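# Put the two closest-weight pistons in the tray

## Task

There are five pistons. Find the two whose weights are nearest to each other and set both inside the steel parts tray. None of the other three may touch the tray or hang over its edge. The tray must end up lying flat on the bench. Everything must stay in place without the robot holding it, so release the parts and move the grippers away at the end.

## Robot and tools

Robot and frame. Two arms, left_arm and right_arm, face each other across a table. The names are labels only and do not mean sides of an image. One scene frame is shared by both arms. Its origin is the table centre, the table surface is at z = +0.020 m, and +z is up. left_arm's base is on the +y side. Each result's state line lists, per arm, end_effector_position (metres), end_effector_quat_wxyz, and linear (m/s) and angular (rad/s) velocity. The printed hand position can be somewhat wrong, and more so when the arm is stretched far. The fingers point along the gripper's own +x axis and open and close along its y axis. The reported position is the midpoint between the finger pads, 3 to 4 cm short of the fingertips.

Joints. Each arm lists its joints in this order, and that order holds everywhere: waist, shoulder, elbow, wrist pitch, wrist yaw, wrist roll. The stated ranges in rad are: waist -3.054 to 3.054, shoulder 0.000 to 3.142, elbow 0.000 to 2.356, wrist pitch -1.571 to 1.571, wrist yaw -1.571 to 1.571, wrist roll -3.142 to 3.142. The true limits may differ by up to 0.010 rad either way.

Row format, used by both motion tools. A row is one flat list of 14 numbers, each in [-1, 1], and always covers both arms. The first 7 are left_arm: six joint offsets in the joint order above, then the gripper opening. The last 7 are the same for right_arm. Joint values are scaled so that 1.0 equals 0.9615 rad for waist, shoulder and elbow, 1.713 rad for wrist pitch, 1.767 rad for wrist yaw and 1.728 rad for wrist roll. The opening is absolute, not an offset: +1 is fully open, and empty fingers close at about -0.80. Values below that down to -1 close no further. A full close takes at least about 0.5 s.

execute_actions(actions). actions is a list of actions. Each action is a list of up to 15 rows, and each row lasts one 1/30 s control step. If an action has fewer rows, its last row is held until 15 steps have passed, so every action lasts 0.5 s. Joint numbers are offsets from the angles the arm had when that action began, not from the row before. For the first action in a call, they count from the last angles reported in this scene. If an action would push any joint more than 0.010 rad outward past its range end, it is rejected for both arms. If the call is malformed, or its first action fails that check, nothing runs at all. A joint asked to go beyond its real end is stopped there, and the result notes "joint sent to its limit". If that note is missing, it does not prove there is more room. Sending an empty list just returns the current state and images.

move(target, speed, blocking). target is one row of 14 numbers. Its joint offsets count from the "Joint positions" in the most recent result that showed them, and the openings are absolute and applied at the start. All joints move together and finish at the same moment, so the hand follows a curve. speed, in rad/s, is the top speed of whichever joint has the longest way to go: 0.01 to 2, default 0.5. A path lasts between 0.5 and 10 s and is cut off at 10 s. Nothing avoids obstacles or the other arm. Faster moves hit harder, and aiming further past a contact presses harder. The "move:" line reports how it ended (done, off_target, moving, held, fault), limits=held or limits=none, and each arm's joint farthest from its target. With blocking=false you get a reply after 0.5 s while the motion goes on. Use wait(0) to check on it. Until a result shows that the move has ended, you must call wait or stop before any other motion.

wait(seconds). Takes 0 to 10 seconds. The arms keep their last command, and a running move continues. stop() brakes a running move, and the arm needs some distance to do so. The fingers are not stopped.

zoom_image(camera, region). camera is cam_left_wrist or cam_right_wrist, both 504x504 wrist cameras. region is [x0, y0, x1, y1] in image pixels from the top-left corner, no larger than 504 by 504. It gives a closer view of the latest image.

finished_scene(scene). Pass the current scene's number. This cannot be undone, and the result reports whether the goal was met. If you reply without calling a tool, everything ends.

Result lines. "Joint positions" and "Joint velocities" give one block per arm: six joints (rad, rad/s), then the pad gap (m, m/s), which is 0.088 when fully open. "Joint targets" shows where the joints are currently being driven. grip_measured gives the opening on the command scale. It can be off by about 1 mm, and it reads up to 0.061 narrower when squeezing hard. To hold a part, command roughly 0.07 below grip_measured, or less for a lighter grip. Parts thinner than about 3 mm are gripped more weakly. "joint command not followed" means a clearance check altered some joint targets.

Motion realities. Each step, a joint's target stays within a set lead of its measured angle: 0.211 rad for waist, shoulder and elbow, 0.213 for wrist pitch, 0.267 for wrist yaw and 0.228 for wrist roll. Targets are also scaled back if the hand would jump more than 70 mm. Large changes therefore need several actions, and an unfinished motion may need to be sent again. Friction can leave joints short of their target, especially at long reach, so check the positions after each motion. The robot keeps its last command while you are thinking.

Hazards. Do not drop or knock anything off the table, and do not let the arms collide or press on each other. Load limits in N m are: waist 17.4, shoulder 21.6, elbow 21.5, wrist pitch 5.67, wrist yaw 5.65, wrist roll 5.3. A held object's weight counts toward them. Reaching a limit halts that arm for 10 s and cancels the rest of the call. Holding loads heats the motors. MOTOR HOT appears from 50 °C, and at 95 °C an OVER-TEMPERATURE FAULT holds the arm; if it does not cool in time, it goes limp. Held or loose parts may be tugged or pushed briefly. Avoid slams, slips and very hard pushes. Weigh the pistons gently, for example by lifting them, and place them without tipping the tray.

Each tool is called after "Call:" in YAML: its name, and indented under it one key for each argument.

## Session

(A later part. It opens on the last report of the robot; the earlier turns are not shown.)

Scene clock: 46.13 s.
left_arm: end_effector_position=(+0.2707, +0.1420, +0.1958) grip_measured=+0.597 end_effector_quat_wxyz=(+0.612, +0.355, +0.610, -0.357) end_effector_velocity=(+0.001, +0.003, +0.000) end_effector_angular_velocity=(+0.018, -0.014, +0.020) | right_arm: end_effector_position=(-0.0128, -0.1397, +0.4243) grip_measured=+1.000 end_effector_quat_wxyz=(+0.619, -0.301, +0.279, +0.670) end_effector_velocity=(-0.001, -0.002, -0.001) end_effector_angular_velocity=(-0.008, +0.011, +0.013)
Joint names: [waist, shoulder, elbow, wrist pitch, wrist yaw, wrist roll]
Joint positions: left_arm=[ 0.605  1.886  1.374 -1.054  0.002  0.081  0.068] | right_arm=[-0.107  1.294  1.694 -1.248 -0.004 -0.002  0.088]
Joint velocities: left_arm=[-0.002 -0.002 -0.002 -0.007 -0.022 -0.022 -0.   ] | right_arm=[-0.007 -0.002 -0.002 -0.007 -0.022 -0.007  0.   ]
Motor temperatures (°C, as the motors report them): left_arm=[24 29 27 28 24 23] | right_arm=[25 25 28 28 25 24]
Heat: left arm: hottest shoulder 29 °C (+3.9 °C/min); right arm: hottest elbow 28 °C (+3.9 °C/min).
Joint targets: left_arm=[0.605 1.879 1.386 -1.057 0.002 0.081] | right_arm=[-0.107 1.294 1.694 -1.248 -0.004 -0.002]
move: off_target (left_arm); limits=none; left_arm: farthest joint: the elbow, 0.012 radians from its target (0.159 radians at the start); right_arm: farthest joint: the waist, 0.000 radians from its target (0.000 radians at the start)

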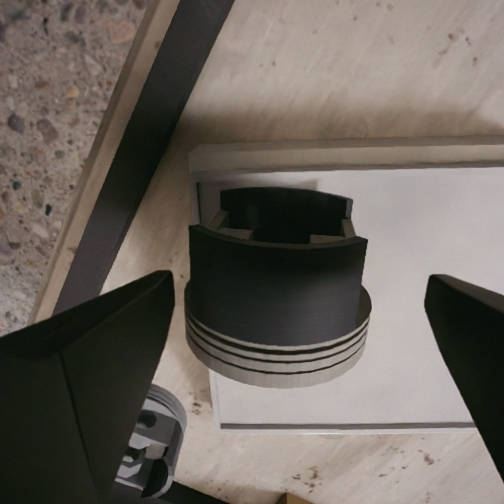

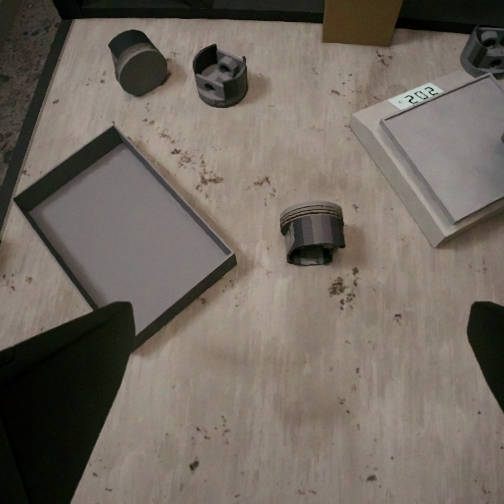

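Call:
move:
  target: [-0.759,0.248,0.248,0,0,-0.17,1, 0,0,0,0,0,0,1]
  speed: 0.9

Scene clock: 48.50 s.
left_arm: end_effector_position=(+0.0232, +0.0323, +0.1705) grip_measured=+0.989 end_effector_quat_wxyz=(+0.519, +0.479, +0.519, -0.482) end_effector_velocity=(+0.000, +0.002, -0.002) end_effector_angular_velocity=(+0.011, -0.009, +0.005) | right_arm: end_effector_position=(-0.0128, -0.1397, +0.4243) grip_measured=+1.000 end_effector_quat_wxyz=(+0.619, -0.301, +0.279, +0.670) end_effector_velocity=(-0.001, -0.001, +0.002) end_effector_angular_velocity=(+0.011, +0.012, +0.013)
Joint names: [waist, shoulder, elbow, wrist pitch, wrist yaw, wrist roll]
Joint positions: left_arm=[-0.124  2.114  1.6   -1.054  0.002 -0.21   0.087] | right_arm=[-0.107  1.294  1.694 -1.248 -0.004 -0.002  0.088]
Joint velocities: left_arm=[-0.002  0.002 -0.002 -0.007 -0.007 -0.007 -0.   ] | right_arm=[-0.007 -0.007 -0.002  0.007 -0.022 -0.007  0.   ]
Motor temperatures (°C, as the motors report them): left_arm=[24 29 27 28 24 23] | right_arm=[25 25 28 29 25 24]
Heat: left arm: hottest shoulder 29 °C (+3.7 °C/min); right arm: hottest wrist pitch 29 °C (+4.9 °C/min).
Joint targets: left_arm=[-0.125 2.125 1.613 -1.054 0.002 -0.213] | right_arm=[-0.107 1.294 1.694 -1.248 -0.004 -0.002]
move: off_target (left_arm); limits=none; left_arm: farthest joint: the elbow, 0.013 radians from its target (0.238 radians at the start); right_arm: farthest joint: the waist, 0.000 radians from its target (0.000 radians at the start)

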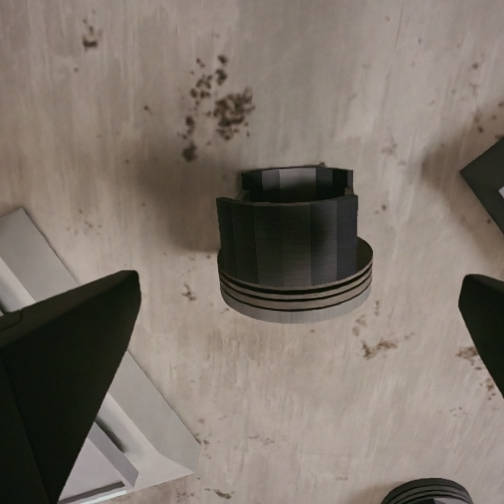

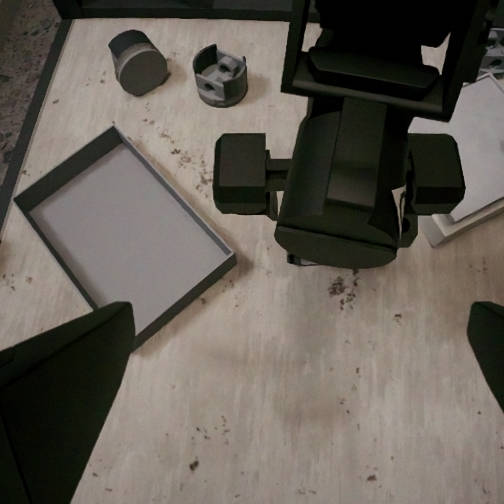

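Call:
move:
  target: [0,0.1967,-0.1647,0.1913,0,0,1, 0,0,0,0,0,0,1]
  speed: 0.5

Call:
execute_actions:
  actions:
    - [[0,0,0,0,0,0,0.8,0,0,0,0,0,0,1],[0,0,0,0,0,0,0.7,0,0,0,0,0,0,1],[0,0,0,0,0,0,0.6,0,0,0,0,0,0,1],[0,0,0,0,0,0,0.5,0,0,0,0,0,0,1],[0,0,0,0,0,0,0.45,0,0,0,0,0,0,1],[0,0,0,0,0,0,0.4,0,0,0,0,0,0,1],[0,0,0,0,0,0,0.35,0,0,0,0,0,0,1],[0,0,0,0,0,0,0.3,0,0,0,0,0,0,1],[0,0,0,0,0,0,0.25,0,0,0,0,0,0,1],[0,0,0,0,0,0,0.2,0,0,0,0,0,0,1]]

Scene clock: 50.57 s.
left_arm: end_effector_position=(+0.0228, +0.0297, +0.0677) grip_measured=+0.989 end_effector_quat_wxyz=(+0.518, +0.480, +0.520, -0.481) end_effector_velocity=(+0.002, +0.000, +0.001) end_effector_angular_velocity=(-0.000, -0.022, +0.020) | right_arm: end_effector_position=(-0.0128, -0.1397, +0.4243) grip_measured=+1.000 end_effector_quat_wxyz=(+0.619, -0.301, +0.279, +0.670) end_effector_velocity=(-0.002, -0.002, +0.000) end_effector_angular_velocity=(-0.003, +0.011, +0.018)
Joint names: [waist, shoulder, elbow, wrist pitch, wrist yaw, wrist roll]
Joint positions: left_arm=[-0.124  2.294  1.452 -0.729  0.002 -0.21   0.087] | right_arm=[-0.107  1.294  1.694 -1.248 -0.004 -0.002  0.088]
Joint velocities: left_arm=[-0.002 -0.002  0.002 -0.007 -0.022 -0.022  0.   ] | right_arm=[-0.002 -0.002  0.002 -0.007 -0.022 -0.007  0.   ]
Motor temperatures (°C, as the motors report them): left_arm=[24 29 27 28 24 23] | right_arm=[25 25 29 29 25 24]
Heat: left arm: hottest shoulder 29 °C (+3.6 °C/min); right arm: hottest elbow 29 °C (+4.7 °C/min).
Joint targets: left_arm=[-0.124 2.303 1.442 -0.726 0.002 -0.210] | right_arm=[-0.107 1.294 1.694 -1.248 -0.004 -0.002]
move: done; limits=none; left_arm: farthest joint: the elbow, 0.010 radians from its target (0.159 radians at the start); right_arm: farthest joint: the waist, 0.000 radians from its target (0.000 radians at the start)

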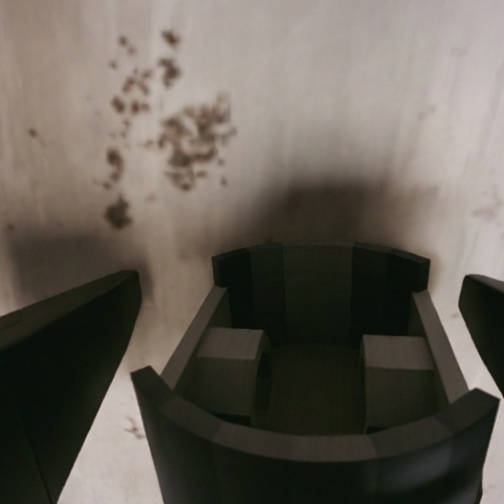

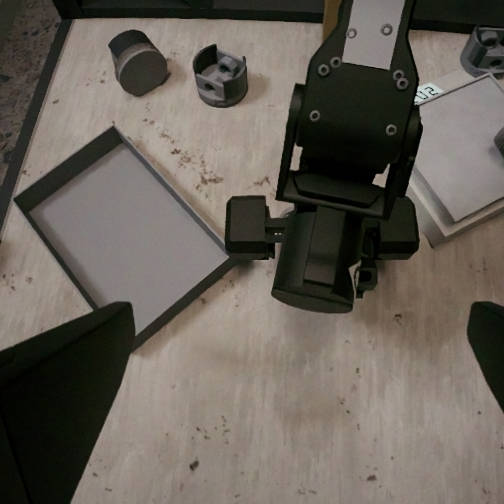

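Scene clock: 51.07 s.
left_arm: end_effector_position=(+0.0227, +0.0298, +0.0677) grip_measured=+0.303 end_effector_quat_wxyz=(+0.518, +0.480, +0.520, -0.481) end_effector_velocity=(+0.000, +0.002, +0.000) end_effector_angular_velocity=(+0.006, -0.008, +0.005) | right_arm: end_effector_position=(-0.0128, -0.1397, +0.4243) grip_measured=+1.000 end_effector_quat_wxyz=(+0.619, -0.301, +0.279, +0.670) end_effector_velocity=(-0.000, -0.004, -0.003) end_effector_angular_velocity=(-0.021, -0.011, +0.019)
Joint names: [waist, shoulder, elbow, wrist pitch, wrist yaw, wrist roll]
Joint positions: left_arm=[-0.124  2.294  1.452 -0.729  0.003 -0.21   0.054] | right_arm=[-0.107  1.294  1.694 -1.248 -0.004 -0.002  0.088]
Joint velocities: left_arm=[-0.002 -0.002 -0.002 -0.007 -0.007 -0.007  0.   ] | right_arm=[-0.002 -0.002 -0.002 -0.022 -0.007 -0.022  0.   ]
Motor temperatures (°C, as the motors report them): left_arm=[24 29 27 28 24 23] | right_arm=[25 25 29 29 25 24]
Heat: left arm: hottest shoulder 29 °C (+3.5 °C/min); right arm: hottest elbow 29 °C (+4.7 °C/min).
Joint targets: left_arm=[-0.124 2.294 1.452 -0.729 0.002 -0.210] | right_arm=[-0.107 1.294 1.694 -1.248 -0.004 -0.002]

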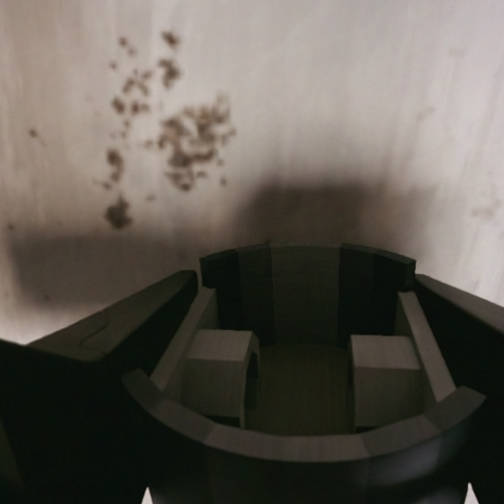

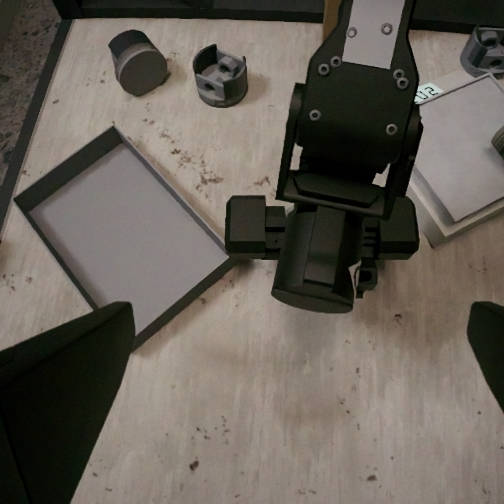

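Call:
move:
  target: [0.08,-0.354,-0.193,-0.087,0,0.027,0.2, 0,0,0,0,0,0,1]
  speed: 0.6

Call:
move:
  target: [0.4285,0.025,-0.027,0.025,0,0,0.2, 0,0,0,0,0,0,1]
  speed: 0.7

Scene clock: 53.77 s.
left_arm: end_effector_position=(+0.0555, +0.0796, +0.1454) grip_measured=+0.303 end_effector_quat_wxyz=(+0.526, +0.471, +0.526, -0.474) end_effector_velocity=(-0.001, +0.001, +0.003) end_effector_angular_velocity=(-0.003, -0.007, +0.000) | right_arm: end_effector_position=(-0.0128, -0.1397, +0.4243) grip_measured=+1.000 end_effector_quat_wxyz=(+0.619, -0.301, +0.279, +0.670) end_effector_velocity=(+0.002, +0.001, +0.001) end_effector_angular_velocity=(+0.008, -0.010, -0.002)
Joint names: [waist, shoulder, elbow, wrist pitch, wrist yaw, wrist roll]
Joint positions: left_arm=[-0.05   1.969  1.275 -0.875  0.003 -0.166  0.054] | right_arm=[-0.107  1.294  1.694 -1.248 -0.004 -0.002  0.088]
Joint velocities: left_arm=[-0.007 -0.012 -0.002 -0.007 -0.007 -0.007 -0.   ] | right_arm=[-0.002 -0.002 -0.002  0.007  0.007 -0.007  0.   ]
Motor temperatures (°C, as the motors report them): left_arm=[24 30 27 28 24 23] | right_arm=[25 25 29 29 25 24]
Heat: left arm: hottest shoulder 30 °C (+4.5 °C/min); right arm: hottest elbow 29 °C (+4.5 °C/min).
Joint targets: left_arm=[-0.048 1.954 1.266 -0.878 0.003 -0.163] | right_arm=[-0.107 1.294 1.694 -1.248 -0.004 -0.002]
move: off_target (left_arm); limits=none; left_arm: farthest joint: the shoulder, 0.016 radians from its target (0.341 radians at the start); right_arm: farthest joint: the waist, 0.000 radians from its target (0.000 radians at the start)

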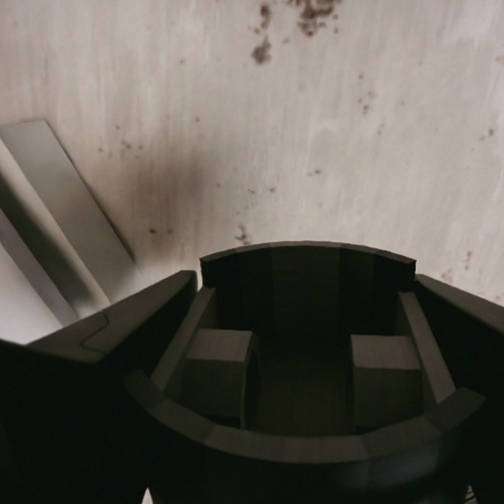

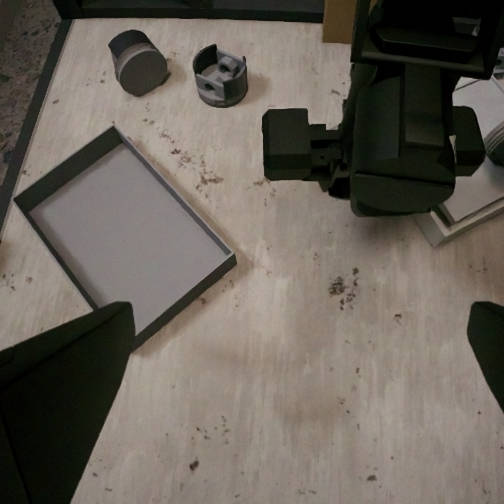

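Scene clock: 54.83 s.
left_arm: end_effector_position=(+0.1968, +0.0987, +0.1353) grip_measured=+0.303 end_effector_quat_wxyz=(+0.612, +0.354, +0.610, -0.358) end_effector_velocity=(+0.001, -0.001, +0.002) end_effector_angular_velocity=(-0.009, -0.011, +0.005) | right_arm: end_effector_position=(-0.0128, -0.1397, +0.4243) grip_measured=+1.000 end_effector_quat_wxyz=(+0.619, -0.301, +0.279, +0.670) end_effector_velocity=(+0.003, -0.002, -0.001) end_effector_angular_velocity=(-0.007, -0.001, -0.018)
Joint names: [waist, shoulder, elbow, wrist pitch, wrist yaw, wrist roll]
Joint positions: left_arm=[ 0.359  1.988  1.258 -0.834  0.003 -0.167  0.054] | right_arm=[-0.107  1.294  1.694 -1.248 -0.004 -0.002  0.088]
Joint velocities: left_arm=[-0.002 -0.007 -0.002  0.007 -0.007 -0.007 -0.   ] | right_arm=[-0.007 -0.002 -0.002 -0.007  0.007  0.007  0.   ]
Motor temperatures (°C, as the motors report them): left_arm=[24 30 27 28 24 23] | right_arm=[25 25 29 29 25 24]
Heat: left arm: hottest shoulder 30 °C (+4.4 °C/min); right arm: hottest elbow 29 °C (+4.4 °C/min).
Joint targets: left_arm=[0.362 1.994 1.249 -0.832 0.003 -0.167] | right_arm=[-0.107 1.294 1.694 -1.248 -0.004 -0.002]
move: done; limits=none; left_arm: farthest joint: the elbow, 0.009 radians from its target (0.026 radians at the start); right_arm: farthest joint: the waist, 0.000 radians from its target (0.000 radians at the start)

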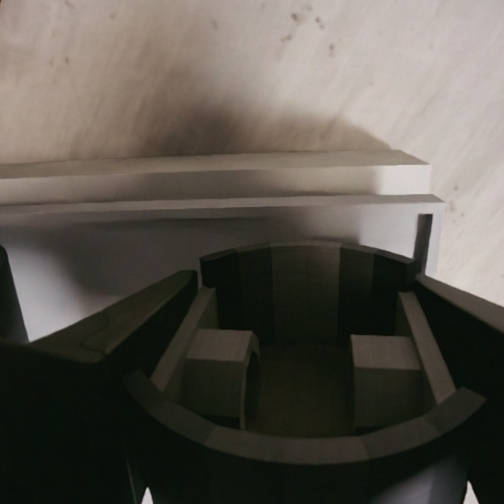

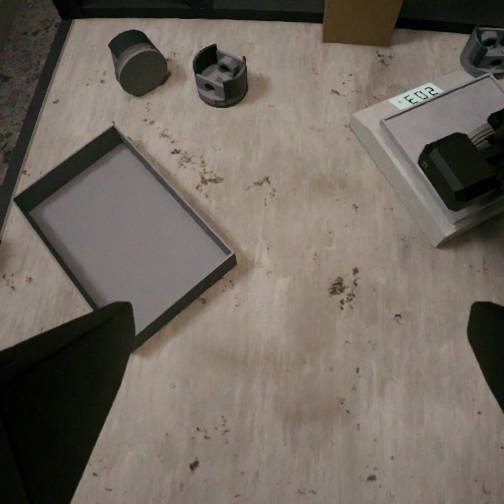

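Call:
execute_actions:
  actions:
    - [[0,0.004,-0.006,0.004,0,0,0.2,0,0,0,0,0,0,1],[0,0.008,-0.012,0.008,0,0,0.2,0,0,0,0,0,0,1],[0,0.012,-0.018,0.012,0,0,0.2,0,0,0,0,0,0,1],[0,0.016,-0.024,0.016,0,0,0.2,0,0,0,0,0,0,1],[0,0.02,-0.03,0.02,0,0,0.2,0,0,0,0,0,0,1]]

Scene clock: 56.03 s.
left_arm: end_effector_position=(+0.1965, +0.0988, +0.1286) grip_measured=+0.303 end_effector_quat_wxyz=(+0.613, +0.353, +0.610, -0.359) end_effector_velocity=(+0.001, +0.004, -0.001) end_effector_angular_velocity=(+0.014, -0.003, +0.010) | right_arm: end_effector_position=(-0.0128, -0.1397, +0.4243) grip_measured=+1.000 end_effector_quat_wxyz=(+0.619, -0.301, +0.279, +0.670) end_effector_velocity=(+0.001, -0.002, -0.001) end_effector_angular_velocity=(-0.007, +0.000, +0.003)
Joint names: [waist, shoulder, elbow, wrist pitch, wrist yaw, wrist roll]
Joint positions: left_arm=[ 0.359  1.998  1.243 -0.807  0.004 -0.167  0.054] | right_arm=[-0.107  1.294  1.694 -1.248 -0.004 -0.002  0.088]
Joint velocities: left_arm=[ 0.002 -0.002 -0.007 -0.007 -0.007 -0.007 -0.   ] | right_arm=[-0.007 -0.002 -0.002 -0.007 -0.007 -0.007  0.   ]
Motor temperatures (°C, as the motors report them): left_arm=[24 30 27 28 24 23] | right_arm=[25 25 29 29 25 24]
Heat: left arm: hottest shoulder 30 °C (+4.3 °C/min); right arm: hottest elbow 29 °C (+4.3 °C/min).
Joint targets: left_arm=[0.359 2.007 1.229 -0.800 0.003 -0.167] | right_arm=[-0.107 1.294 1.694 -1.248 -0.004 -0.002]

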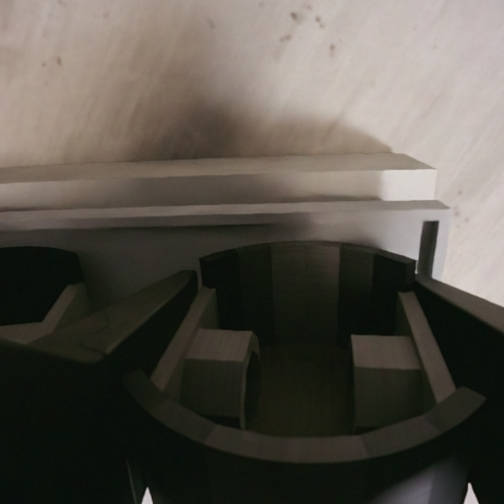

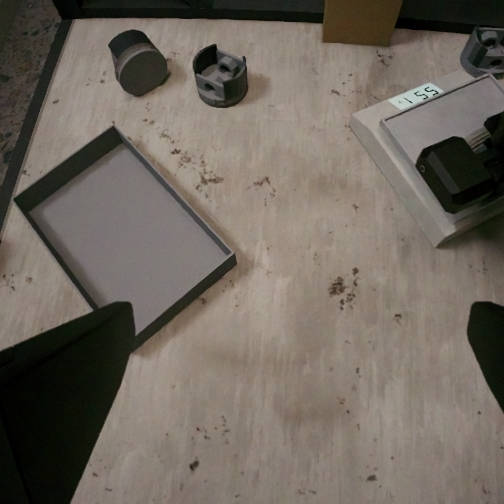

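Call:
execute_actions:
  actions:
    - [[0,0,0,0,0,0,0.3,0,0,0,0,0,0,1],[0,0,0,0,0,0,0.4,0,0,0,0,0,0,1],[0,0,0,0,0,0,0.5,0,0,0,0,0,0,1]]

Call:
move:
  target: [0,-0.12,0.172,-0.152,0,0,0.5, 0,0,0,0,0,0,1]
  speed: 0.5

Scene clock: 56.87 s.
left_arm: end_effector_position=(+0.1965, +0.0987, +0.1285) grip_measured=+0.492 end_effector_quat_wxyz=(+0.613, +0.352, +0.610, -0.359) end_effector_velocity=(-0.002, +0.005, +0.000) end_effector_angular_velocity=(+0.023, +0.001, -0.010) | right_arm: end_effector_position=(-0.0128, -0.1397, +0.4243) grip_measured=+1.000 end_effector_quat_wxyz=(+0.619, -0.301, +0.279, +0.670) end_effector_velocity=(-0.000, -0.004, -0.003) end_effector_angular_velocity=(-0.023, +0.009, -0.003)
Joint names: [waist, shoulder, elbow, wrist pitch, wrist yaw, wrist roll]
Joint positions: left_arm=[ 0.359  1.998  1.242 -0.805  0.004 -0.167  0.063] | right_arm=[-0.107  1.294  1.694 -1.248 -0.004 -0.002  0.088]
Joint velocities: left_arm=[-0.002 -0.002 -0.002 -0.022 -0.007  0.007  0.002] | right_arm=[-0.002 -0.002 -0.002 -0.022 -0.007  0.007  0.   ]
Motor temperatures (°C, as the motors report them): left_arm=[24 31 27 28 24 23] | right_arm=[25 25 29 29 25 24]
Heat: left arm: hottest shoulder 31 °C (+5.3 °C/min); right arm: hottest elbow 29 °C (+4.2 °C/min).
Joint targets: left_arm=[0.359 1.998 1.242 -0.806 0.004 -0.167] | right_arm=[-0.107 1.294 1.694 -1.248 -0.004 -0.002]

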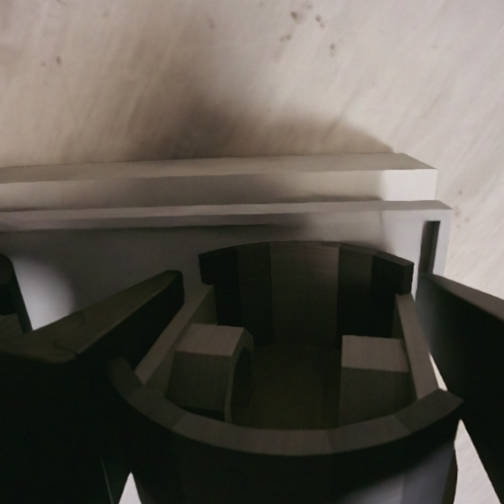

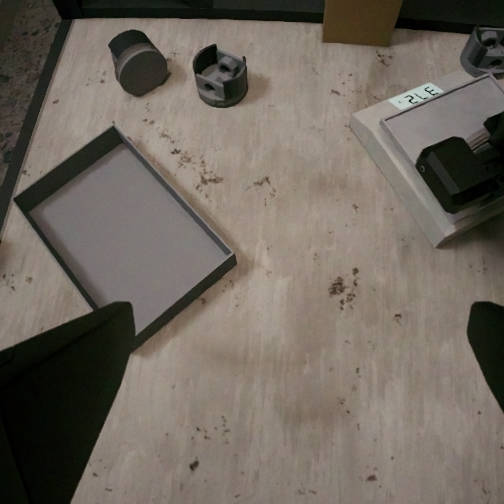

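Scene clock: 58.00 s.
left_arm: end_effector_position=(+0.1962, +0.0998, +0.1996) grip_measured=+0.497 end_effector_quat_wxyz=(+0.614, +0.352, +0.609, -0.360) end_effector_velocity=(-0.002, +0.000, +0.001) end_effector_angular_velocity=(-0.000, +0.008, +0.005) | right_arm: end_effector_position=(-0.0128, -0.1397, +0.4243) grip_measured=+1.000 end_effector_quat_wxyz=(+0.619, -0.301, +0.279, +0.670) end_effector_velocity=(+0.001, -0.003, +0.002) end_effector_angular_velocity=(+0.003, -0.009, +0.014)
Joint names: [waist, shoulder, elbow, wrist pitch, wrist yaw, wrist roll]
Joint positions: left_arm=[ 0.359  1.891  1.395 -1.063  0.004 -0.167  0.063] | right_arm=[-0.107  1.294  1.694 -1.248 -0.004 -0.002  0.088]
Joint velocities: left_arm=[-0.002 -0.002  0.002 -0.007  0.007 -0.007 -0.   ] | right_arm=[-0.007 -0.007  0.002 -0.007 -0.007 -0.022  0.   ]
Motor temperatures (°C, as the motors report them): left_arm=[24 31 27 28 24 23] | right_arm=[25 25 29 29 25 24]
Heat: left arm: hottest shoulder 31 °C (+5.2 °C/min); right arm: hottest elbow 29 °C (+4.1 °C/min).
Joint targets: left_arm=[0.359 1.883 1.407 -1.066 0.004 -0.167] | right_arm=[-0.107 1.294 1.694 -1.248 -0.004 -0.002]
move: off_target (left_arm); limits=none; left_arm: farthest joint: the elbow, 0.012 radians from its target (0.165 radians at the start); right_arm: farthest joint: the waist, 0.000 radians from its target (0.000 radians at the start)

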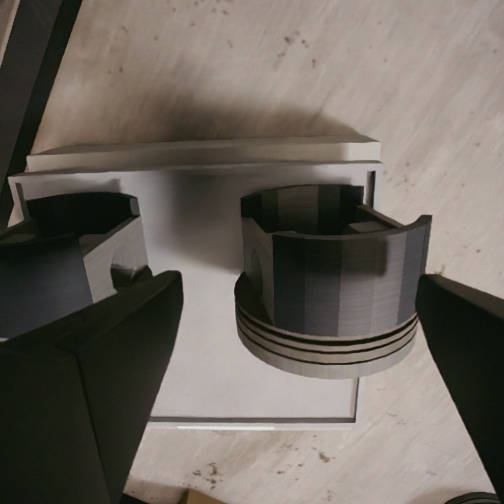

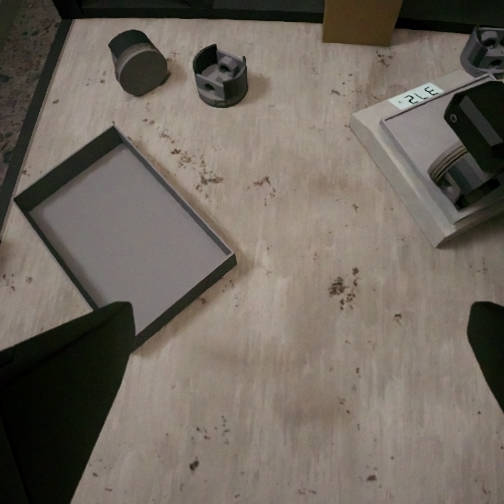

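Call:
move:
  target: [0.83,-0.56,-0.724,0.0857,0,-0.154,1, 0,0,0,0,0,0,1]
  speed: 0.9

Scene clock: 60.63 s.
left_arm: end_effector_position=(+0.2559, +0.3465, +0.1708) grip_measured=+0.989 end_effector_quat_wxyz=(+0.708, -0.003, +0.706, -0.001) end_effector_velocity=(-0.003, +0.003, -0.001) end_effector_angular_velocity=(+0.012, +0.008, +0.024) | right_arm: end_effector_position=(-0.0128, -0.1397, +0.4243) grip_measured=+1.000 end_effector_quat_wxyz=(+0.619, -0.301, +0.279, +0.670) end_effector_velocity=(+0.002, -0.002, -0.001) end_effector_angular_velocity=(-0.006, -0.021, +0.009)
Joint names: [waist, shoulder, elbow, wrist pitch, wrist yaw, wrist roll]
Joint positions: left_arm=[ 1.154  1.358  0.711 -0.919  0.005 -0.43   0.087] | right_arm=[-0.107  1.294  1.694 -1.248 -0.004 -0.002  0.088]
Joint velocities: left_arm=[ 0.002 -0.002 -0.007 -0.007 -0.007 -0.022 -0.   ] | right_arm=[-0.002 -0.002 -0.002 -0.007  0.007 -0.022  0.   ]
Motor temperatures (°C, as the motors report them): left_arm=[24 31 27 28 24 23] | right_arm=[25 25 29 29 25 24]
Heat: left arm: hottest shoulder 31 °C (+5.0 °C/min); right arm: hottest elbow 29 °C (+4.0 °C/min).
Joint targets: left_arm=[1.157 1.352 0.699 -0.916 0.004 -0.433] | right_arm=[-0.107 1.294 1.694 -1.248 -0.004 -0.002]
move: off_target (left_arm); limits=none; left_arm: farthest joint: the elbow, 0.012 radians from its target (0.696 radians at the start); right_arm: farthest joint: the waist, 0.000 radians from its target (0.000 radians at the start)

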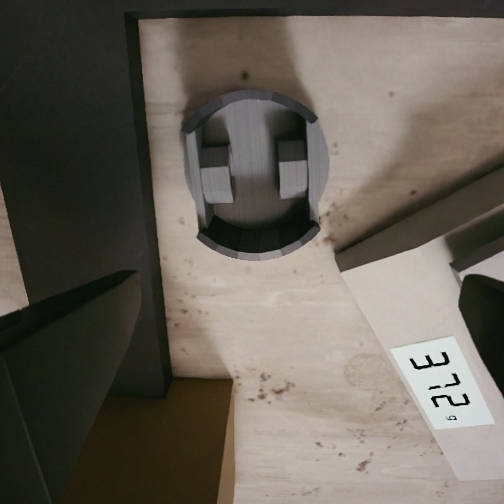

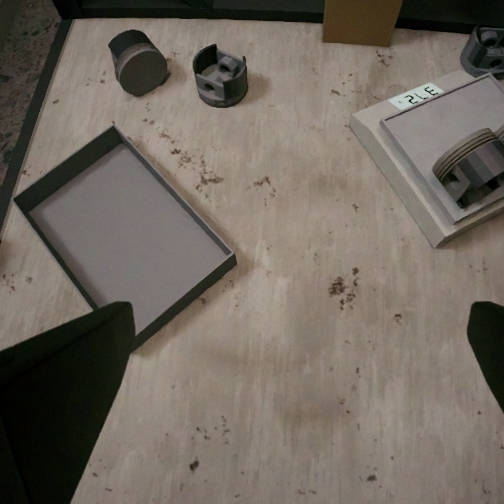

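Call:
move:
  target: [0.126,0.364,-0.134,0.268,0,0.031,0.85, 0,0,0,0,0,0,1]
  speed: 0.6

Scene clock: 63.47 s.
left_arm: end_effector_position=(+0.2833, +0.3622, +0.0818) grip_measured=+0.853 end_effector_quat_wxyz=(-0.706, +0.026, -0.708, -0.024) end_effector_velocity=(+0.001, -0.003, -0.000) end_effector_angular_velocity=(-0.009, -0.005, +0.000) | right_arm: end_effector_position=(-0.0128, -0.1397, +0.4243) grip_measured=+1.000 end_effector_quat_wxyz=(+0.619, -0.301, +0.279, +0.670) end_effector_velocity=(-0.000, -0.002, -0.001) end_effector_angular_velocity=(-0.007, +0.000, +0.008)
Joint names: [waist, shoulder, elbow, wrist pitch, wrist yaw, wrist roll]
Joint positions: left_arm=[ 1.272  1.701  0.592 -0.463  0.005 -0.379  0.081] | right_arm=[-0.107  1.294  1.694 -1.248 -0.004 -0.002  0.088]
Joint velocities: left_arm=[-0.007  0.002  0.002  0.007  0.007 -0.007 -0.   ] | right_arm=[-0.002 -0.002 -0.002 -0.007 -0.007 -0.007  0.   ]
Motor temperatures (°C, as the motors report them): left_arm=[24 31 27 28 24 23] | right_arm=[25 25 29 29 25 24]
Heat: left arm: hottest shoulder 31 °C (+5.0 °C/min); right arm: hottest elbow 29 °C (+3.0 °C/min).
Joint targets: left_arm=[1.275 1.708 0.582 -0.460 0.005 -0.376] | right_arm=[-0.107 1.294 1.694 -1.248 -0.004 -0.002]
move: done; limits=none; left_arm: farthest joint: the elbow, 0.010 radians from its target (0.129 radians at the start); right_arm: farthest joint: the waist, 0.000 radians from its target (0.000 radians at the start)

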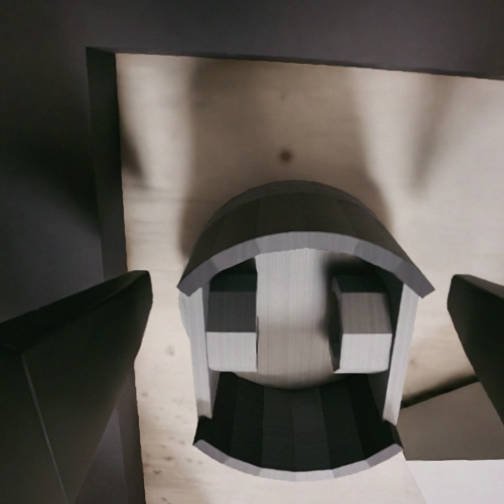

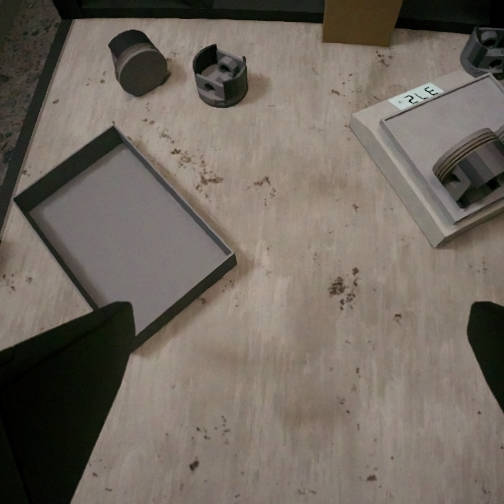

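Call:
execute_actions:
  actions:
    - [[0,0,0,0,0,0,0.7,0,0,0,0,0,0,1],[0,0,0,0,0,0,0.6,0,0,0,0,0,0,1],[0,0,0,0,0,0,0.5,0,0,0,0,0,0,1],[0,0,0,0,0,0,0.45,0,0,0,0,0,0,1],[0,0,0,0,0,0,0.4,0,0,0,0,0,0,1],[0,0,0,0,0,0,0.35,0,0,0,0,0,0,1],[0,0,0,0,0,0,0.3,0,0,0,0,0,0,1],[0,0,0,0,0,0,0.25,0,0,0,0,0,0,1],[0,0,0,0,0,0,0.2,0,0,0,0,0,0,1],[0,0,0,0,0,0,0.15,0,0,0,0,0,0,1],[0,0,0,0,0,0,0.1,0,0,0,0,0,0,1]]

Scene clock: 64.73 s.
left_arm: end_effector_position=(+0.2831, +0.3623, +0.0818) grip_measured=+0.282 end_effector_quat_wxyz=(-0.705, +0.026, -0.708, -0.024) end_effector_velocity=(-0.003, -0.001, +0.000) end_effector_angular_velocity=(-0.005, +0.009, -0.010) | right_arm: end_effector_position=(-0.0128, -0.1397, +0.4243) grip_measured=+1.000 end_effector_quat_wxyz=(+0.619, -0.301, +0.279, +0.670) end_effector_velocity=(-0.000, +0.001, +0.003) end_effector_angular_velocity=(+0.014, -0.018, +0.030)
Joint names: [waist, shoulder, elbow, wrist pitch, wrist yaw, wrist roll]
Joint positions: left_arm=[ 1.272  1.701  0.592 -0.464  0.004 -0.379  0.053] | right_arm=[-0.107  1.294  1.694 -1.248 -0.004 -0.002  0.088]
Joint velocities: left_arm=[-0.002 -0.002 -0.002 -0.007  0.007  0.007 -0.   ] | right_arm=[-0.002 -0.002  0.002  0.007 -0.007 -0.037  0.   ]
Motor temperatures (°C, as the motors report them): left_arm=[24 30 27 28 24 23] | right_arm=[25 25 29 29 25 24]
Heat: left arm: hottest shoulder 30 °C (+4.0 °C/min); right arm: hottest elbow 29 °C (+3.0 °C/min).
Joint targets: left_arm=[1.272 1.701 0.592 -0.463 0.004 -0.379] | right_arm=[-0.107 1.294 1.694 -1.248 -0.004 -0.002]

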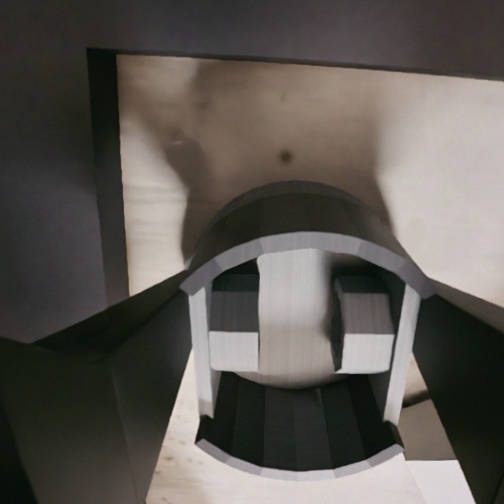

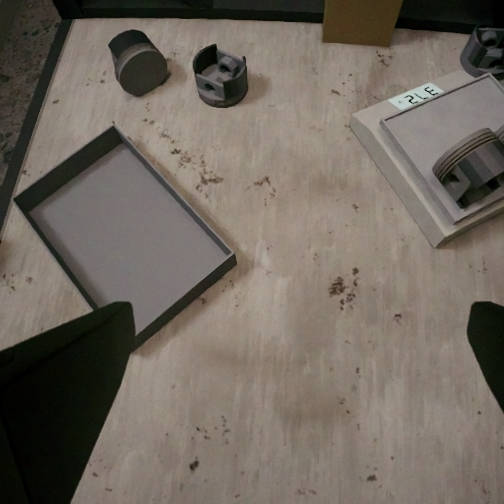

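Call:
move:
  target: [0,-0.2545,0.1836,-0.231,0,0,0.2, 0,0,0,0,0,0,1]
  speed: 0.7

Call:
move:
  target: [-0.67,0.1976,0.168,0.0234,0,0.2824,0.2, 0,0,0,0,0,0,1]
  speed: 0.8

Scene clock: 67.17 s.
left_arm: end_effector_position=(+0.2835, +0.3622, +0.1600) grip_measured=+0.282 end_effector_quat_wxyz=(-0.706, +0.026, -0.707, -0.024) end_effector_velocity=(-0.004, +0.004, -0.000) end_effector_angular_velocity=(+0.028, +0.014, +0.020) | right_arm: end_effector_position=(-0.0128, -0.1397, +0.4243) grip_measured=+1.000 end_effector_quat_wxyz=(+0.619, -0.301, +0.279, +0.670) end_effector_velocity=(+0.001, +0.001, +0.001) end_effector_angular_velocity=(+0.007, +0.001, +0.003)
Joint names: [waist, shoulder, elbow, wrist pitch, wrist yaw, wrist roll]
Joint positions: left_arm=[ 1.272  1.467  0.752 -0.856  0.004 -0.379  0.053] | right_arm=[-0.107  1.294  1.694 -1.248 -0.004 -0.002  0.088]
Joint velocities: left_arm=[-0.002 -0.002 -0.002 -0.022 -0.022 -0.022 -0.   ] | right_arm=[-0.007 -0.002 -0.002  0.007 -0.007 -0.007  0.   ]
Motor temperatures (°C, as the motors report them): left_arm=[24 30 27 28 24 23] | right_arm=[25 25 29 29 25 24]
Heat: left arm: hottest shoulder 30 °C (+4.1 °C/min); right arm: hottest elbow 29 °C (+3.0 °C/min).
Joint targets: left_arm=[1.272 1.457 0.769 -0.859 0.004 -0.379] | right_arm=[-0.107 1.294 1.694 -1.248 -0.004 -0.002]
move: off_target (left_arm); limits=none; left_arm: farthest joint: the elbow, 0.016 radians from its target (0.176 radians at the start); right_arm: farthest joint: the waist, 0.000 radians from its target (0.000 radians at the start)

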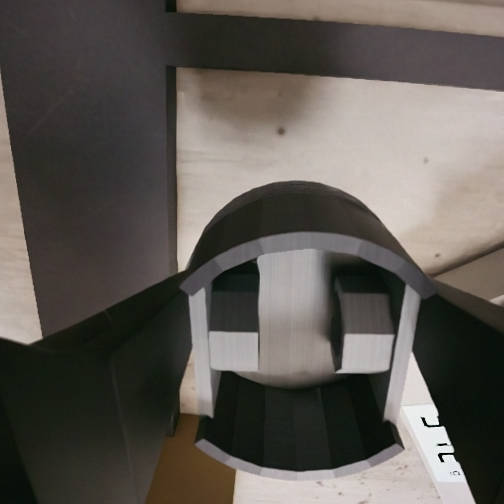

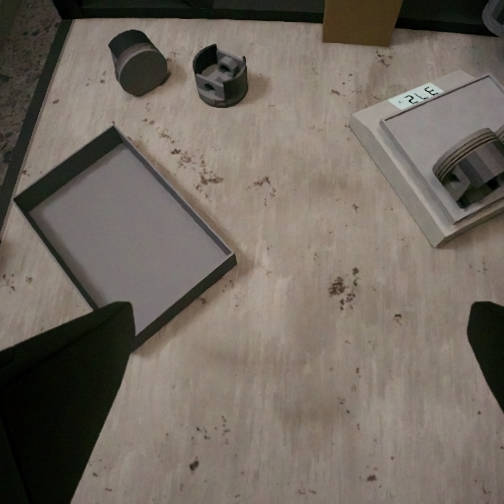

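Scene clock: 68.63 s.
left_arm: end_effector_position=(+0.2281, +0.2164, +0.1516) grip_measured=+0.282 end_effector_quat_wxyz=(+0.609, +0.355, +0.613, -0.357) end_effector_velocity=(+0.000, +0.001, +0.001) end_effector_angular_velocity=(+0.006, -0.005, -0.010) | right_arm: end_effector_position=(-0.0128, -0.1397, +0.4243) grip_measured=+1.000 end_effector_quat_wxyz=(+0.619, -0.301, +0.279, +0.670) end_effector_velocity=(-0.000, -0.002, -0.001) end_effector_angular_velocity=(-0.007, +0.000, +0.008)
Joint names: [waist, shoulder, elbow, wrist pitch, wrist yaw, wrist roll]
Joint positions: left_arm=[ 0.631  1.653  0.898 -0.819  0.005  0.106  0.053] | right_arm=[-0.107  1.294  1.694 -1.248 -0.004 -0.002  0.088]
Joint velocities: left_arm=[-0.002 -0.002  0.002 -0.007 -0.007  0.007 -0.   ] | right_arm=[-0.002 -0.002 -0.002 -0.007 -0.007 -0.007  0.   ]
Motor temperatures (°C, as the motors report them): left_arm=[24 30 27 28 24 23] | right_arm=[25 25 29 30 25 24]
Heat: left arm: hottest shoulder 30 °C (+4.0 °C/min); right arm: hottest wrist pitch 30 °C (+4.0 °C/min).
Joint targets: left_arm=[0.628 1.657 0.914 -0.816 0.004 0.109] | right_arm=[-0.107 1.294 1.694 -1.248 -0.004 -0.002]
move: off_target (left_arm); limits=none; left_arm: farthest joint: the elbow, 0.016 radians from its target (0.161 radians at the start); right_arm: farthest joint: the waist, 0.000 radians from its target (0.000 radians at the start)

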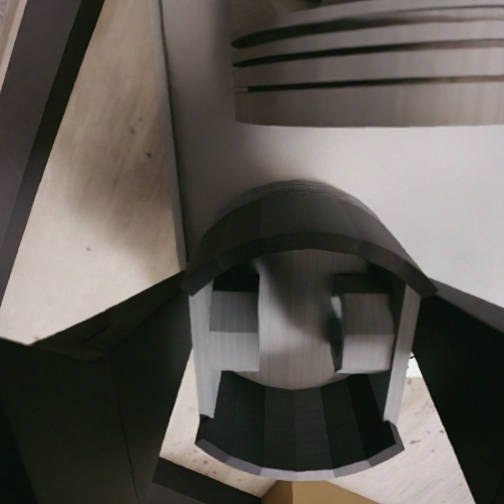

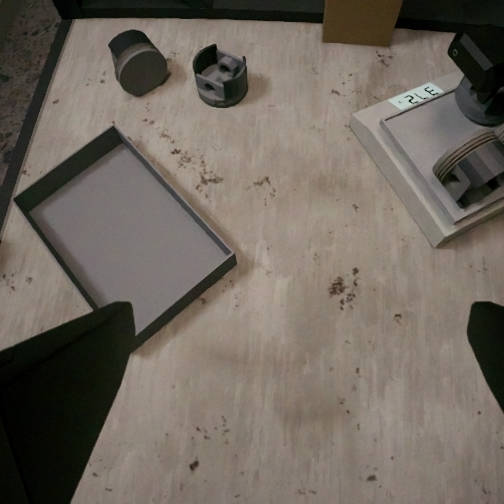

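Call:
execute_actions:
  actions:
    - [[0,0.008,0,0.004,0,0,0.2,0,0,0,0,0,0,1],[0,0.016,0,0.008,0,0,0.2,0,0,0,0,0,0,1],[0,0.024,0,0.012,0,0,0.2,0,0,0,0,0,0,1],[0,0.031,0,0.016,0,0,0.2,0,0,0,0,0,0,1],[0,0.038,0,0.02,0,0,0.2,0,0,0,0,0,0,1],[0,0.044,0,0.024,0,0,0.2,0,0,0,0,0,0,1]]

Scene clock: 69.93 s.
left_arm: end_effector_position=(+0.2302, +0.2131, +0.1452) grip_measured=+0.282 end_effector_quat_wxyz=(+0.610, +0.355, +0.612, -0.357) end_effector_velocity=(-0.000, +0.004, -0.002) end_effector_angular_velocity=(+0.018, +0.004, +0.010) | right_arm: end_effector_position=(-0.0128, -0.1397, +0.4243) grip_measured=+1.000 end_effector_quat_wxyz=(+0.619, -0.301, +0.279, +0.670) end_effector_velocity=(-0.000, -0.004, -0.003) end_effector_angular_velocity=(-0.023, +0.009, -0.003)
Joint names: [waist, shoulder, elbow, wrist pitch, wrist yaw, wrist roll]
Joint positions: left_arm=[ 0.631  1.679  0.898 -0.791  0.005  0.106  0.053] | right_arm=[-0.107  1.294  1.694 -1.248 -0.004 -0.002  0.088]
Joint velocities: left_arm=[ 0.002  0.007 -0.002 -0.007 -0.007 -0.007 -0.   ] | right_arm=[-0.002 -0.002 -0.002 -0.022 -0.007  0.007  0.   ]
Motor temperatures (°C, as the motors report them): left_arm=[24 30 27 28 24 23] | right_arm=[25 25 30 30 25 24]
Heat: left arm: hottest shoulder 30 °C (+4.0 °C/min); right arm: hottest elbow 30 °C (+4.0 °C/min).
Joint targets: left_arm=[0.631 1.695 0.898 -0.777 0.004 0.106] | right_arm=[-0.107 1.294 1.694 -1.248 -0.004 -0.002]

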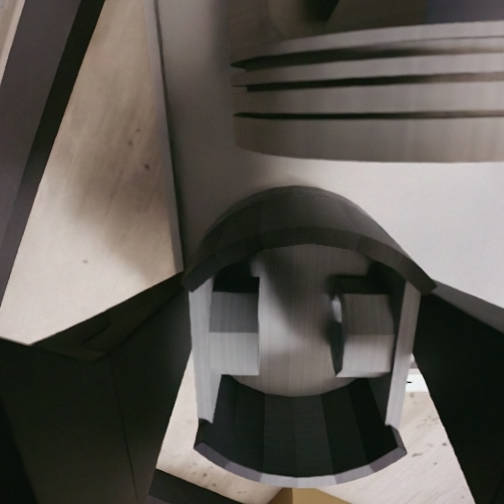

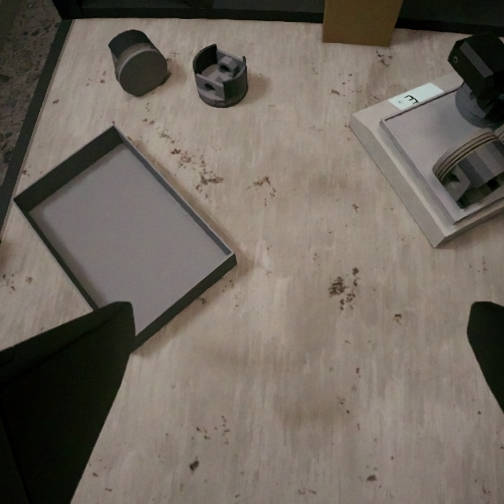

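Call:
execute_actions:
  actions:
    - [[0,0,0.012,-0.004,0,0,0.2,0,0,0,0,0,0,1],[0,0,0.024,-0.008,0,0,0.2,0,0,0,0,0,0,1],[0,0,0.036,-0.013,0,0,0.2,0,0,0,0,0,0,1],[0,0,0.048,-0.0175,0,0,0.2,0,0,0,0,0,0,1],[0,0,0.048,-0.0175,0,0,0.2,0,0,0,0,0,0,1],[0,0,0.048,-0.0175,0,0,0.2,0,0,0,0,0,0,1],[0,0,0.048,-0.0175,0,0,0.2,0,0,0,0,0,0,1],[0,0.008,0.048,-0.013,0,0,0.2,0,0,0,0,0,0,1],[0,0.016,0.048,-0.009,0,0,0.2,0,0,0,0,0,0,1],[0,0.024,0.048,-0.005,0,0,0.2,0,0,0,0,0,0,1],[0,0.032,0.048,-0.001,0,0,0.2,0,0,0,0,0,0,1],[0,0.04,0.048,0.004,0,0,0.2,0,0,0,0,0,0,1]]

Call:
wait:
  seconds: 0.3

Scene clock: 71.40 s.
left_arm: end_effector_position=(+0.2348, +0.2067, +0.1454) grip_measured=+0.282 end_effector_quat_wxyz=(+0.610, +0.354, +0.612, -0.358) end_effector_velocity=(+0.003, -0.007, +0.006) end_effector_angular_velocity=(-0.022, -0.007, +0.005) | right_arm: end_effector_position=(-0.0128, -0.1397, +0.4243) grip_measured=+1.000 end_effector_quat_wxyz=(+0.619, -0.301, +0.279, +0.670) end_effector_velocity=(-0.000, -0.004, -0.003) end_effector_angular_velocity=(-0.022, -0.001, +0.008)
Joint names: [waist, shoulder, elbow, wrist pitch, wrist yaw, wrist roll]
Joint positions: left_arm=[ 0.631  1.706  0.929 -0.795  0.005  0.106  0.053] | right_arm=[-0.107  1.294  1.694 -1.248 -0.004 -0.002  0.088]
Joint velocities: left_arm=[-0.002 -0.002  0.027 -0.007  0.007 -0.007 -0.   ] | right_arm=[-0.002 -0.002 -0.002 -0.022 -0.007 -0.007  0.   ]
Motor temperatures (°C, as the motors report them): left_arm=[24 30 27 28 24 23] | right_arm=[25 25 30 30 25 24]
Heat: left arm: hottest shoulder 30 °C (+4.0 °C/min); right arm: hottest elbow 30 °C (+4.0 °C/min).
Joint targets: left_arm=[0.631 1.718 0.944 -0.784 0.005 0.106] | right_arm=[-0.107 1.294 1.694 -1.248 -0.004 -0.002]

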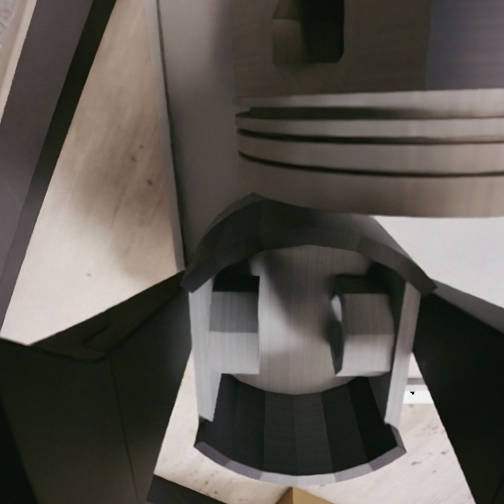

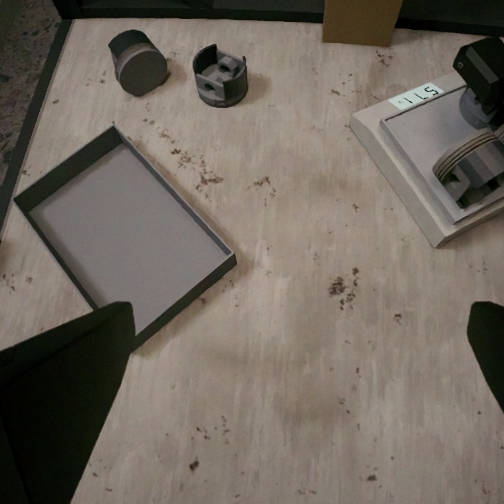

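Scene clock: 71.70 s.
left_arm: end_effector_position=(+0.2352, +0.2061, +0.1453) grip_measured=+0.282 end_effector_quat_wxyz=(+0.611, +0.354, +0.611, -0.358) end_effector_velocity=(-0.003, +0.003, -0.001) end_effector_angular_velocity=(+0.014, +0.001, -0.015) | right_arm: end_effector_position=(-0.0128, -0.1397, +0.4243) grip_measured=+1.000 end_effector_quat_wxyz=(+0.619, -0.301, +0.279, +0.670) end_effector_velocity=(+0.004, -0.002, -0.001) end_effector_angular_velocity=(-0.006, -0.022, -0.012)
Joint names: [waist, shoulder, elbow, wrist pitch, wrist yaw, wrist roll]
Joint positions: left_arm=[ 0.631  1.707  0.93  -0.792  0.005  0.106  0.053] | right_arm=[-0.107  1.294  1.694 -1.248 -0.004 -0.002  0.088]
Joint velocities: left_arm=[-0.007 -0.002 -0.007 -0.007 -0.007  0.007  0.   ] | right_arm=[-0.002 -0.002 -0.002 -0.007  0.022 -0.007  0.   ]
Motor temperatures (°C, as the motors report them): left_arm=[24 30 27 28 24 23] | right_arm=[25 25 30 30 25 24]
Heat: left arm: hottest shoulder 30 °C (+3.0 °C/min); right arm: hottest elbow 30 °C (+4.1 °C/min).
Joint targets: left_arm=[0.631 1.718 0.944 -0.784 0.005 0.106] | right_arm=[-0.107 1.294 1.694 -1.248 -0.004 -0.002]
wait: 0.30 s; at rest by 0.20 s

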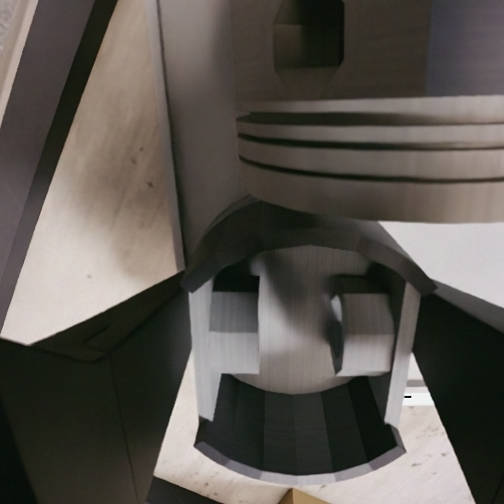

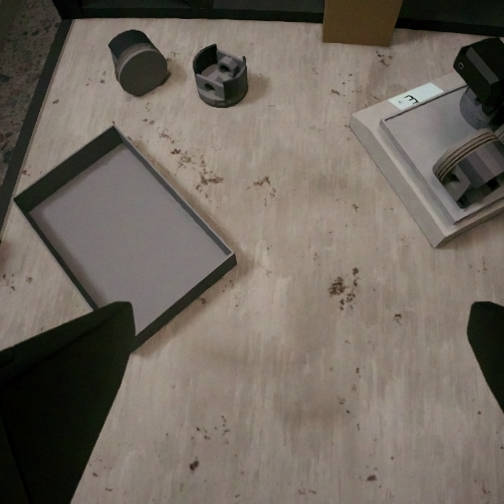

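Call:
execute_actions:
  actions:
    - [[0,0,0,0,0,0,0.3,0,0,0,0,0,0,1],[0,0,0,0,0,0,0.4,0,0,0,0,0,0,1],[0,0,0,0,0,0,0.5,0,0,0,0,0,0,1]]

Call:
zoom_image:
  camera: "cam_right_wrist"
  region: [344, 40, 504, 220]

Scene clock: 72.53 s.
left_arm: end_effector_position=(+0.2352, +0.2061, +0.1453) grip_measured=+0.492 end_effector_quat_wxyz=(+0.611, +0.354, +0.611, -0.358) end_effector_velocity=(-0.002, +0.002, +0.000) end_effector_angular_velocity=(+0.002, +0.010, +0.024) | right_arm: end_effector_position=(-0.0128, -0.1397, +0.4243) grip_measured=+1.000 end_effector_quat_wxyz=(+0.619, -0.301, +0.279, +0.670) end_effector_velocity=(+0.001, -0.002, -0.001) end_effector_angular_velocity=(-0.007, -0.010, +0.014)
Joint names: [waist, shoulder, elbow, wrist pitch, wrist yaw, wrist roll]
Joint positions: left_arm=[ 0.631  1.707  0.93  -0.792  0.005  0.106  0.063] | right_arm=[-0.107  1.294  1.694 -1.248 -0.004 -0.002  0.088]
Joint velocities: left_arm=[ 0.002 -0.002 -0.002 -0.007  0.007 -0.022  0.002] | right_arm=[-0.007 -0.002 -0.002 -0.007 -0.007 -0.022  0.   ]
Motor temperatures (°C, as the motors report them): left_arm=[24 30 27 28 24 23] | right_arm=[25 25 30 30 25 24]
Heat: left arm: hottest shoulder 30 °C (+3.0 °C/min); right arm: hottest elbow 30 °C (+4.0 °C/min).
Joint targets: left_arm=[0.631 1.707 0.930 -0.792 0.005 0.106] | right_arm=[-0.107 1.294 1.694 -1.248 -0.004 -0.002]

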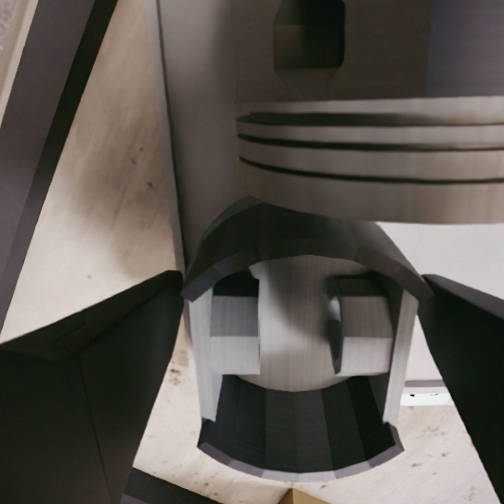

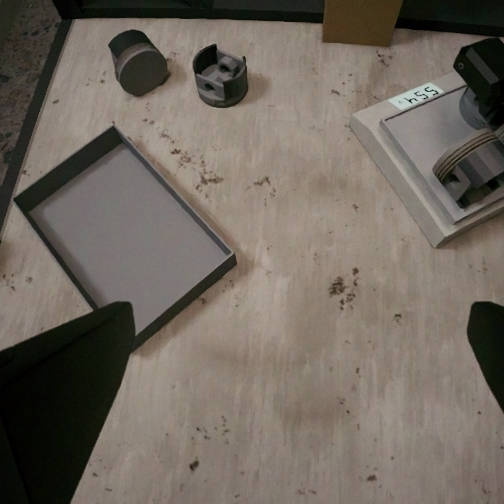

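Region (344, 40, 504, 220) of cam_right_wrist's 504x504 image, scaled by 2.800, with more detail than that image has.

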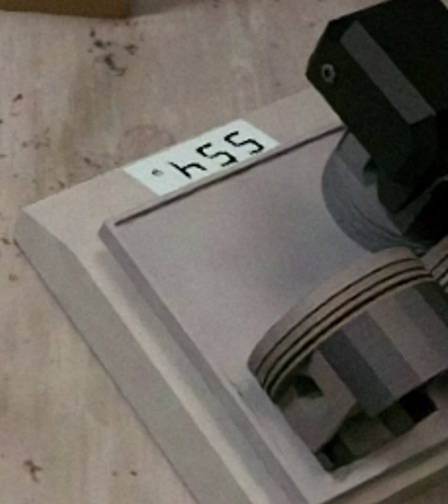

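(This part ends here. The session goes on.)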